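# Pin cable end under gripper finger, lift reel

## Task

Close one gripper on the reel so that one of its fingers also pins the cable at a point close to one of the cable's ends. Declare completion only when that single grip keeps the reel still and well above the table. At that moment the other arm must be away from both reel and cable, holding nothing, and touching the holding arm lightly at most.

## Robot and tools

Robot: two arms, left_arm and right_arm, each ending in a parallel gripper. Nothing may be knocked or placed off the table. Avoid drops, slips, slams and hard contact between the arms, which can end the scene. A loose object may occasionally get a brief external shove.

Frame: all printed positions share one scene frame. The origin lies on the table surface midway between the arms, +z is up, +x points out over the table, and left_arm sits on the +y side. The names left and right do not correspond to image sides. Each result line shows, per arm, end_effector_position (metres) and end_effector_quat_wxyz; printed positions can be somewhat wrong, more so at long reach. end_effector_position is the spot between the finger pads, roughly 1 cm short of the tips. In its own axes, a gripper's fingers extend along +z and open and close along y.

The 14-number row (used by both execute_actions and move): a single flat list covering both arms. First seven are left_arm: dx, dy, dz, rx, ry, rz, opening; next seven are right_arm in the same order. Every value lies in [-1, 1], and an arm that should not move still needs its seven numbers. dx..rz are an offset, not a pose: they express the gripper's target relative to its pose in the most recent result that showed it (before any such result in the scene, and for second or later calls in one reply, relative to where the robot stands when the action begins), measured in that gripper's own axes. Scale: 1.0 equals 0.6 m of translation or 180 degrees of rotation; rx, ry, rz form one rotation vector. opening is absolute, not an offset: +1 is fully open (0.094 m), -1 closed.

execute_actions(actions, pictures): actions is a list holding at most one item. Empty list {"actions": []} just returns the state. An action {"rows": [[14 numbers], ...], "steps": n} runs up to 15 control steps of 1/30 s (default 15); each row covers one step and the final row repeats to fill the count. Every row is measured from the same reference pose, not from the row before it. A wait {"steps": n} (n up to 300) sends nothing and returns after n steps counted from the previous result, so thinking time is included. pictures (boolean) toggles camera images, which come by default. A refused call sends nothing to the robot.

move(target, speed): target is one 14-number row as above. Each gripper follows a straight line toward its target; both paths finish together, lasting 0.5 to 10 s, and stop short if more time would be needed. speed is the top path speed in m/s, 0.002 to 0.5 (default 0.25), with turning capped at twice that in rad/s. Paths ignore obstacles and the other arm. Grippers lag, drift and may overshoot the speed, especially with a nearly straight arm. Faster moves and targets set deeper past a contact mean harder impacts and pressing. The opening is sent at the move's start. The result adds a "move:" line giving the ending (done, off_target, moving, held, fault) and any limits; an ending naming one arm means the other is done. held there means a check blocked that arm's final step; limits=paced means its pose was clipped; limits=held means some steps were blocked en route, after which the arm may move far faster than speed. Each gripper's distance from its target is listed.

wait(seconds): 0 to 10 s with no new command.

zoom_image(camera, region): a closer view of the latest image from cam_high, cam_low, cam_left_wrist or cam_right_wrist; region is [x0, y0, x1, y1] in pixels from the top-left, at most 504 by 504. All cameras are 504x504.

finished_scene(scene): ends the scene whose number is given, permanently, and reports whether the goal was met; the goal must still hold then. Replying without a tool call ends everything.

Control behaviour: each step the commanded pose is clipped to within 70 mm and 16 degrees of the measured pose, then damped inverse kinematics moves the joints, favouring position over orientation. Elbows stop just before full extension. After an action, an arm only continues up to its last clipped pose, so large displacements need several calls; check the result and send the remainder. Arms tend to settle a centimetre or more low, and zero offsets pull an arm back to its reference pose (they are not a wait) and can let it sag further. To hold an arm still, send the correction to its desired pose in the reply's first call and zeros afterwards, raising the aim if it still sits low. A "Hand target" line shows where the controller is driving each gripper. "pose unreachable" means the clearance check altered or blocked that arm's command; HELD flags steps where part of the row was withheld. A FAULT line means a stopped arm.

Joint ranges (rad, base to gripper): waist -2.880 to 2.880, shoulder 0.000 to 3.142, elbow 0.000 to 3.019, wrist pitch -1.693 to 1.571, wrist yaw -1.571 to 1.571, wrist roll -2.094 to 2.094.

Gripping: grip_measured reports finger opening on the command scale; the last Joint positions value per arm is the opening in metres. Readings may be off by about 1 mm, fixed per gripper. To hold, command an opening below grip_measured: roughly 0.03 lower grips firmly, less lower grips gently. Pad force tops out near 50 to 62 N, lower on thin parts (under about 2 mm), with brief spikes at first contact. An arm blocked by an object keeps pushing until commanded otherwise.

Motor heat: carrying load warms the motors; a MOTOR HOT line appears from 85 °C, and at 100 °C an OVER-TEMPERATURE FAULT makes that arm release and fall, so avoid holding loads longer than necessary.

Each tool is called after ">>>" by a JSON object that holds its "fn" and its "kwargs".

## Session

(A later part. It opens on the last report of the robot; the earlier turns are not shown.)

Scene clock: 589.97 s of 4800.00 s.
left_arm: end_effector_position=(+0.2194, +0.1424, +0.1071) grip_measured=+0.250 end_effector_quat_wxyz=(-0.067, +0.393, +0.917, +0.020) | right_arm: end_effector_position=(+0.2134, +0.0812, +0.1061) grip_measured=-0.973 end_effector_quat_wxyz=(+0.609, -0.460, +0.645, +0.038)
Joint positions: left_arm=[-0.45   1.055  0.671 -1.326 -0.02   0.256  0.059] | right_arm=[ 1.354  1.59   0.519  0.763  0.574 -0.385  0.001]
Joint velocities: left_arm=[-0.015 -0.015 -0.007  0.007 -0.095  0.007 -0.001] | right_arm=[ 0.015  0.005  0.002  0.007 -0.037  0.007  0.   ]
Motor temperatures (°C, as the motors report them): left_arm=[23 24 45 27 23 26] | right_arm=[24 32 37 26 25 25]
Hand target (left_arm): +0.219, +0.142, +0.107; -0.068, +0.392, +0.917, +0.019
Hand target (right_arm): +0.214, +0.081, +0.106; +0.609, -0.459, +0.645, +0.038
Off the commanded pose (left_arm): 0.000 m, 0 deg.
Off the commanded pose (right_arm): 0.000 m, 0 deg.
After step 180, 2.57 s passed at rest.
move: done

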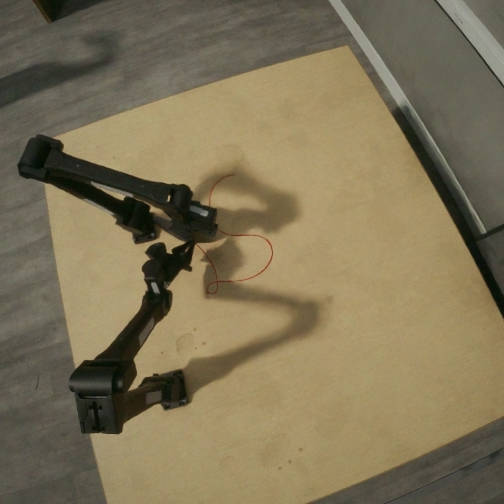

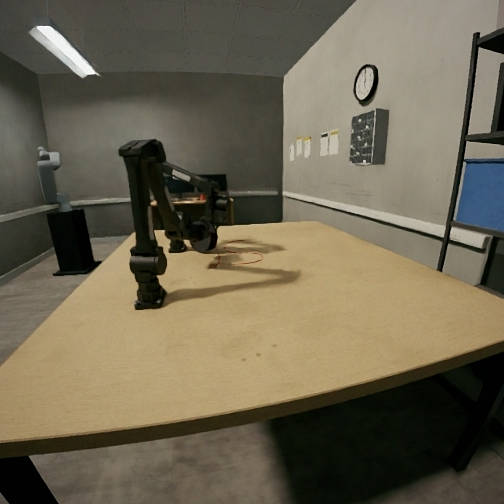

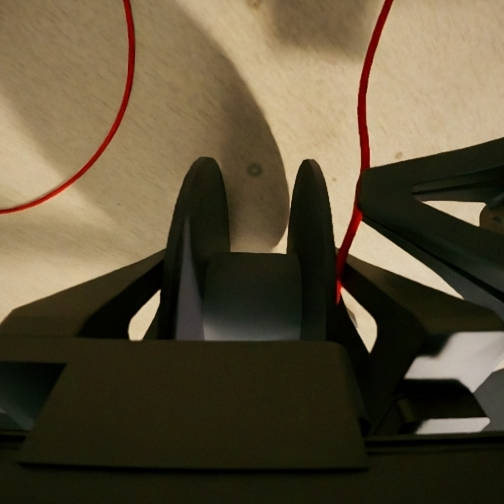

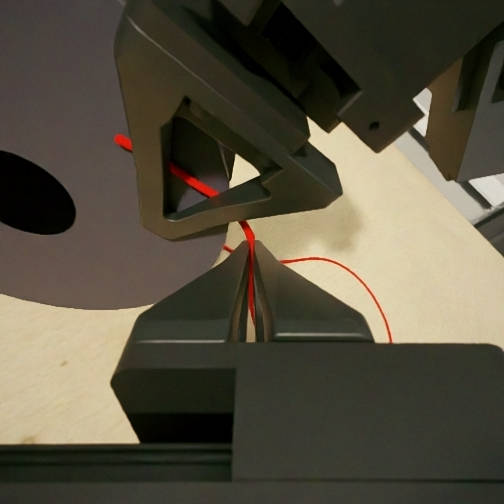

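>>> {"fn": "move", "kwargs": {"target": [0, 0, 0, 0, 0, 0, 0.1, 0, 0, 0, 0, 0, 0, -0.7], "speed": 0.05}}

>>> {"fn": "move", "kwargs": {"target": [0, 0, 0, 0, 0, 0, 0.1, 0, 0, -0.2, 0, 0, 0, -0.7], "speed": 0.1}}

Scene clock: 597.73 s of 4800.00 s.
left_arm: end_effector_position=(+0.2194, +0.1425, +0.1071) grip_measured=+0.250 end_effector_quat_wxyz=(-0.067, +0.393, +0.917, +0.020) | right_arm: end_effector_position=(+0.2134, +0.0812, +0.1061) grip_measured=-0.702 end_effector_quat_wxyz=(+0.609, -0.460, +0.645, +0.038)
Joint positions: left_arm=[-0.45   1.055  0.671 -1.326 -0.02   0.256  0.059] | right_arm=[ 1.354  1.59   0.519  0.763  0.574 -0.385  0.014]
Joint velocities: left_arm=[-0.015 -0.005 -0.017  0.002  0.051 -0.066  0.   ] | right_arm=[-0.005 -0.005 -0.007 -0.012 -0.051 -0.051  0.   ]
Motor temperatures (°C, as the motors report them): left_arm=[23 24 45 27 23 26] | right_arm=[24 32 37 26 25 25]
Hand target (left_arm): +0.219, +0.142, +0.107; -0.067, +0.393, +0.917, +0.020
Hand target (right_arm): +0.213, +0.081, +0.106; +0.609, -0.460, +0.645, +0.038
Off the commanded pose (left_arm): 0.000 m, 0 deg.
Off the commanded pose (right_arm): 0.000 m, 0 deg.
After step 180, 1.07 s passed at rest.
move: done

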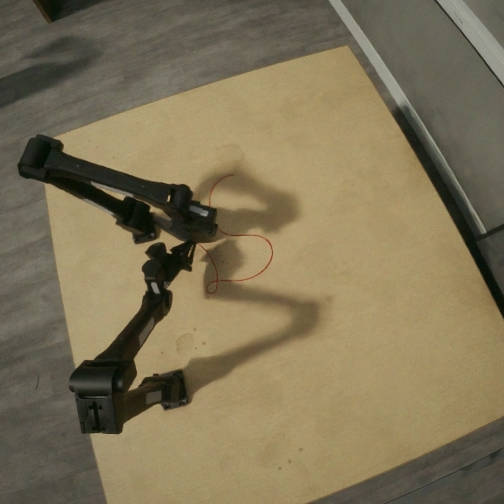

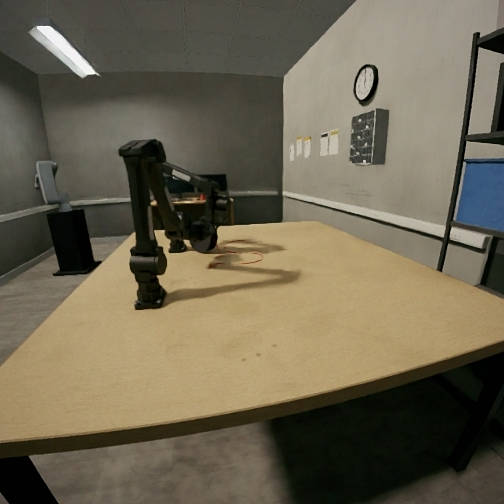

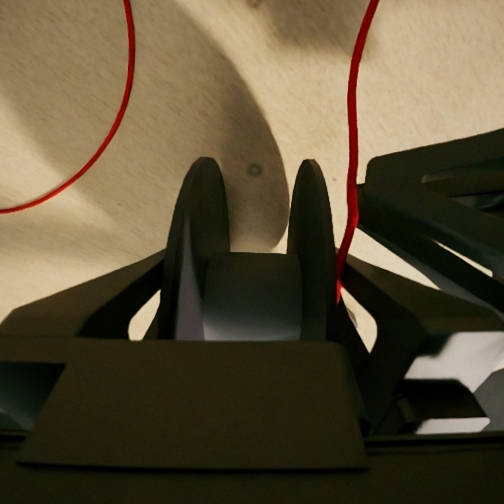

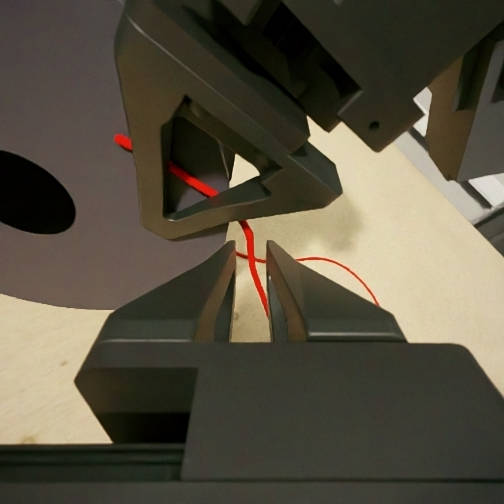

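Scene clock: 599.27 s of 4800.00 s.
left_arm: end_effector_position=(+0.2194, +0.1425, +0.1071) grip_measured=+0.250 end_effector_quat_wxyz=(-0.067, +0.393, +0.917, +0.020) | right_arm: end_effector_position=(+0.1257, +0.0115, +0.1398) grip_measured=-0.702 end_effector_quat_wxyz=(+0.618, -0.457, +0.638, +0.039)
Joint positions: left_arm=[-0.45   1.055  0.671 -1.326 -0.02   0.256  0.059] | right_arm=[ 1.597  1.252  0.32   0.589  0.807 -0.307  0.014]
Joint velocities: left_arm=[ 0.005 -0.015  0.007 -0.017 -0.022 -0.037 -0.001] | right_arm=[-0.005  0.005 -0.002  0.002 -0.022  0.022  0.001]
Motor temperatures (°C, as the motors report them): left_arm=[23 24 45 27 23 26] | right_arm=[24 32 37 26 25 25]
Hand target (left_arm): +0.219, +0.142, +0.107; -0.067, +0.393, +0.917, +0.020
Hand target (right_arm): +0.124, +0.008, +0.134; +0.612, -0.460, +0.642, +0.036
Off the commanded pose (left_arm): 0.000 m, 0 deg.
Off the commanded pose (right_arm): 0.005 m, 1 deg.
move: done

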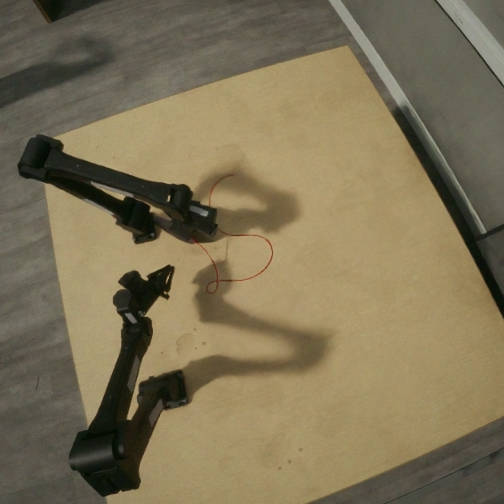

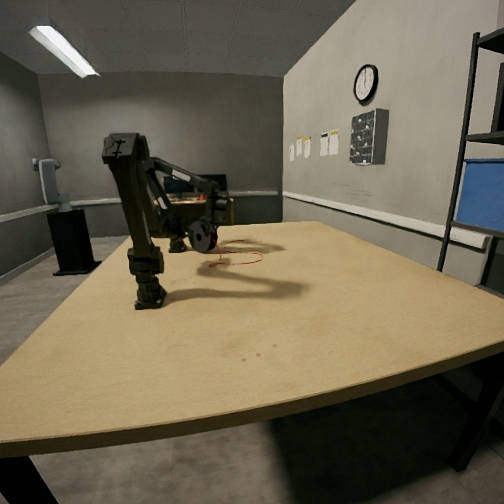

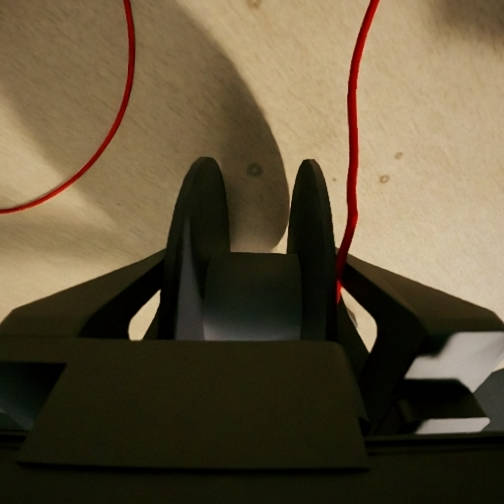

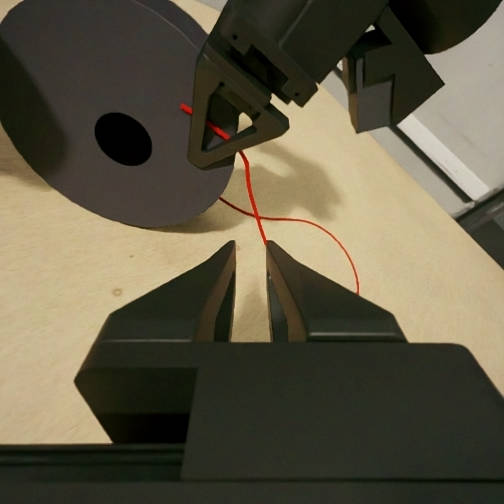

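>>> {"fn": "move", "kwargs": {"target": [-0.15, 0, -0.4, 0, 0, 0, 0.1, 0.18, -0.19, -0.2, 0, 0, 0, -0.7], "speed": 0.08}}

Scene clock: 614.23 s of 4800.00 s.
left_arm: end_effector_position=(+0.2985, +0.0673, +0.3053) grip_measured=+0.250 end_effector_quat_wxyz=(-0.000, +0.395, +0.919, +0.008) | right_arm: end_effector_position=(+0.1267, -0.1364, +0.1389) grip_measured=-0.702 end_effector_quat_wxyz=(+0.626, -0.443, +0.639, +0.052)
Joint positions: left_arm=[-0.518  1.188  1.303 -1.69  -0.016  0.191  0.059] | right_arm=[ 1.527  0.303  0.005  0.008  0.741 -0.325  0.014]
Joint velocities: left_arm=[-0.005 -0.005 -0.007 -0.007 -0.007 -0.037 -0.   ] | right_arm=[-0.005 -0.005 -0.007  0.002 -0.066 -0.022  0.001]
Motor temperatures (°C, as the motors report them): left_arm=[23 24 47 27 23 26] | right_arm=[24 31 38 26 25 25]
Hand target (left_arm): +0.304, +0.059, +0.332; +0.028, +0.395, +0.918, -0.000
Hand target (right_arm): +0.126, -0.136, +0.140; +0.626, -0.444, +0.639, +0.053
Off the commanded pose (left_arm): 0.030 m, 8 deg.
Off the commanded pose (right_arm): 0.050 m, 2 deg.
joint sent to its limit (left arm) — the command would take joint 4 (wrist pitch) past its lower limit, so that joint was sent only as far as its limit.
After step 180, 5.40 s passed at rest.
move: held (right_arm), off_target (left_arm); limits=held; held on 28 of 107 steps (right_arm), including the last (right_arm)
pose unreachable (right arm): on one or more control steps of this call this arm could not follow its commanded pose, so it was not sent that pose on those steps. On the call's last step it was still not sent that pose. It may still have moved: this result reports where it is.
cause: the commanded pose would bring two parts of the arm too close to each other (its shoulder (the part past joint 1) and its forearm (the part past joint 3), with joints 2 (shoulder) and 3 (elbow) between them).

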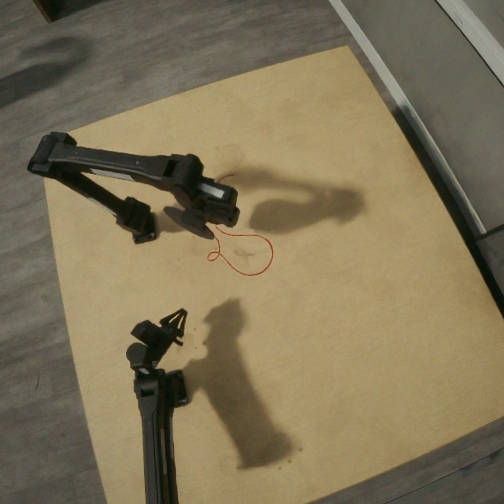

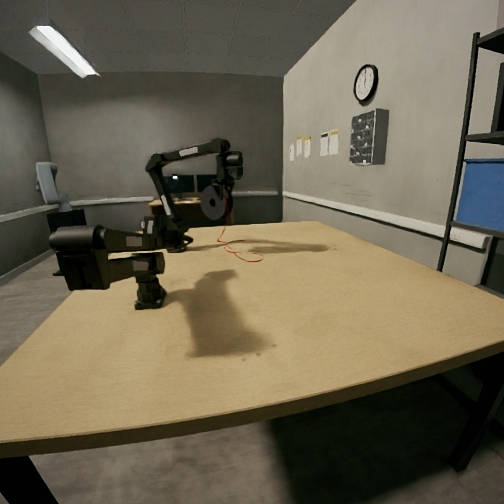

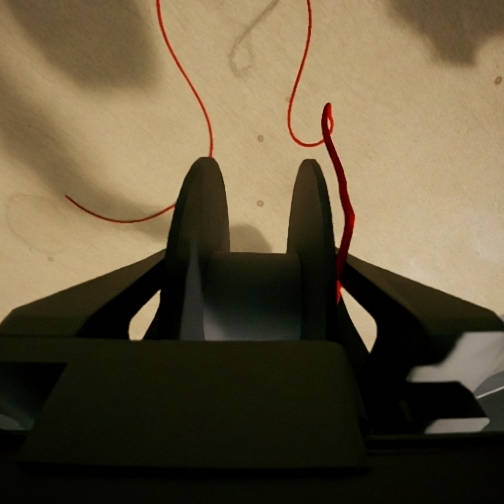

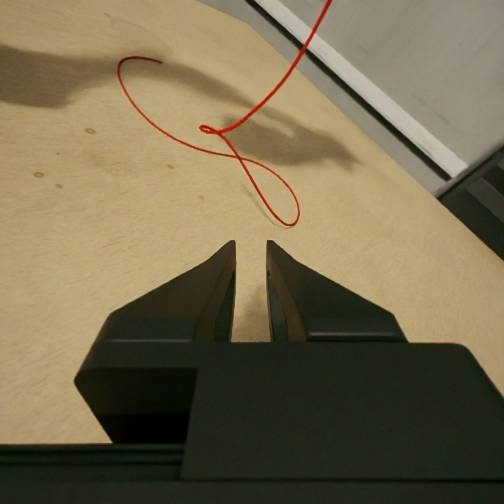

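>>> {"fn": "move", "kwargs": {"target": [-0.1, 0, -0.1, 0, 0, 0, 0.1, 0, 0, 0, 0, 0, 0, -0.7], "speed": 0.08}}

Scene clock: 621.83 s of 4800.00 s.
left_arm: end_effector_position=(+0.3321, +0.0320, +0.3368) grip_measured=+0.250 end_effector_quat_wxyz=(+0.032, +0.395, +0.918, +0.001) | right_arm: end_effector_position=(+0.1267, -0.1364, +0.1389) grip_measured=-0.702 end_effector_quat_wxyz=(+0.626, -0.443, +0.639, +0.052)
Joint positions: left_arm=[-0.543  1.281  1.464 -1.691 -0.016  0.168  0.059] | right_arm=[ 1.527  0.303  0.005  0.008  0.741 -0.325  0.014]
Joint velocities: left_arm=[-0.015 -0.015 -0.017  0.002  0.037 -0.051  0.   ] | right_arm=[-0.005 -0.005  0.007 -0.007  0.022  0.007 -0.001]
Motor temperatures (°C, as the motors report them): left_arm=[23 25 51 27 23 26] | right_arm=[24 31 39 26 25 25]
Hand target (left_arm): +0.338, +0.024, +0.364; +0.061, +0.394, +0.917, -0.007
Hand target (right_arm): +0.127, -0.136, +0.139; +0.626, -0.443, +0.639, +0.052
Off the commanded pose (left_arm): 0.030 m, 4 deg.
Off the commanded pose (right_arm): 0.000 m, 0 deg.
joint sent to its limit (left arm) — the command would take joint 4 (wrist pitch) past its lower limit, so that joint was sent only as far as its limit.
move: off_target (left_arm)

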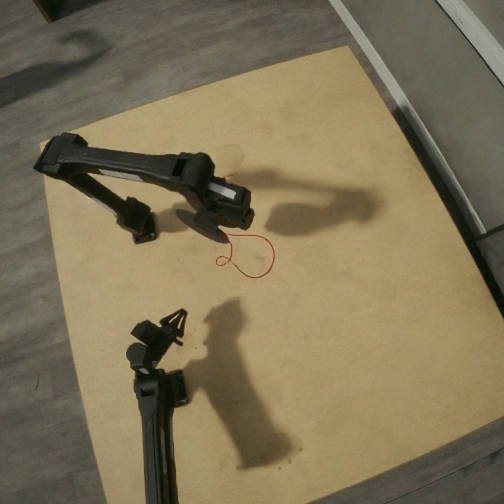

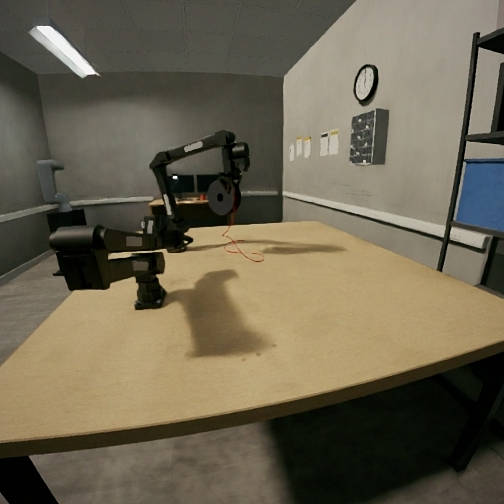

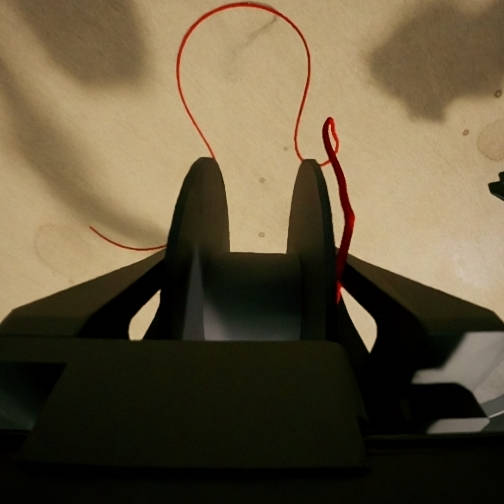

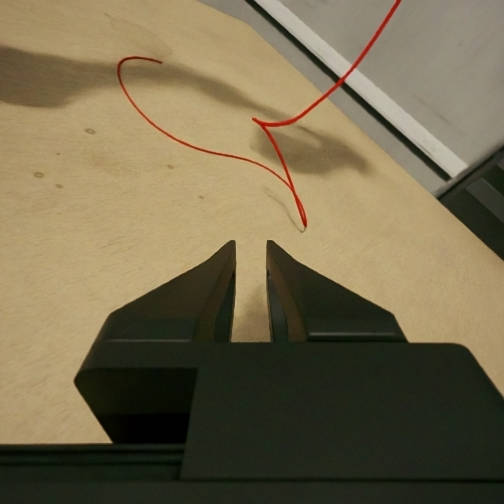

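>>> {"fn": "finished_scene", "kwargs": {"scene": 2}}

The scene is finished: the task was done.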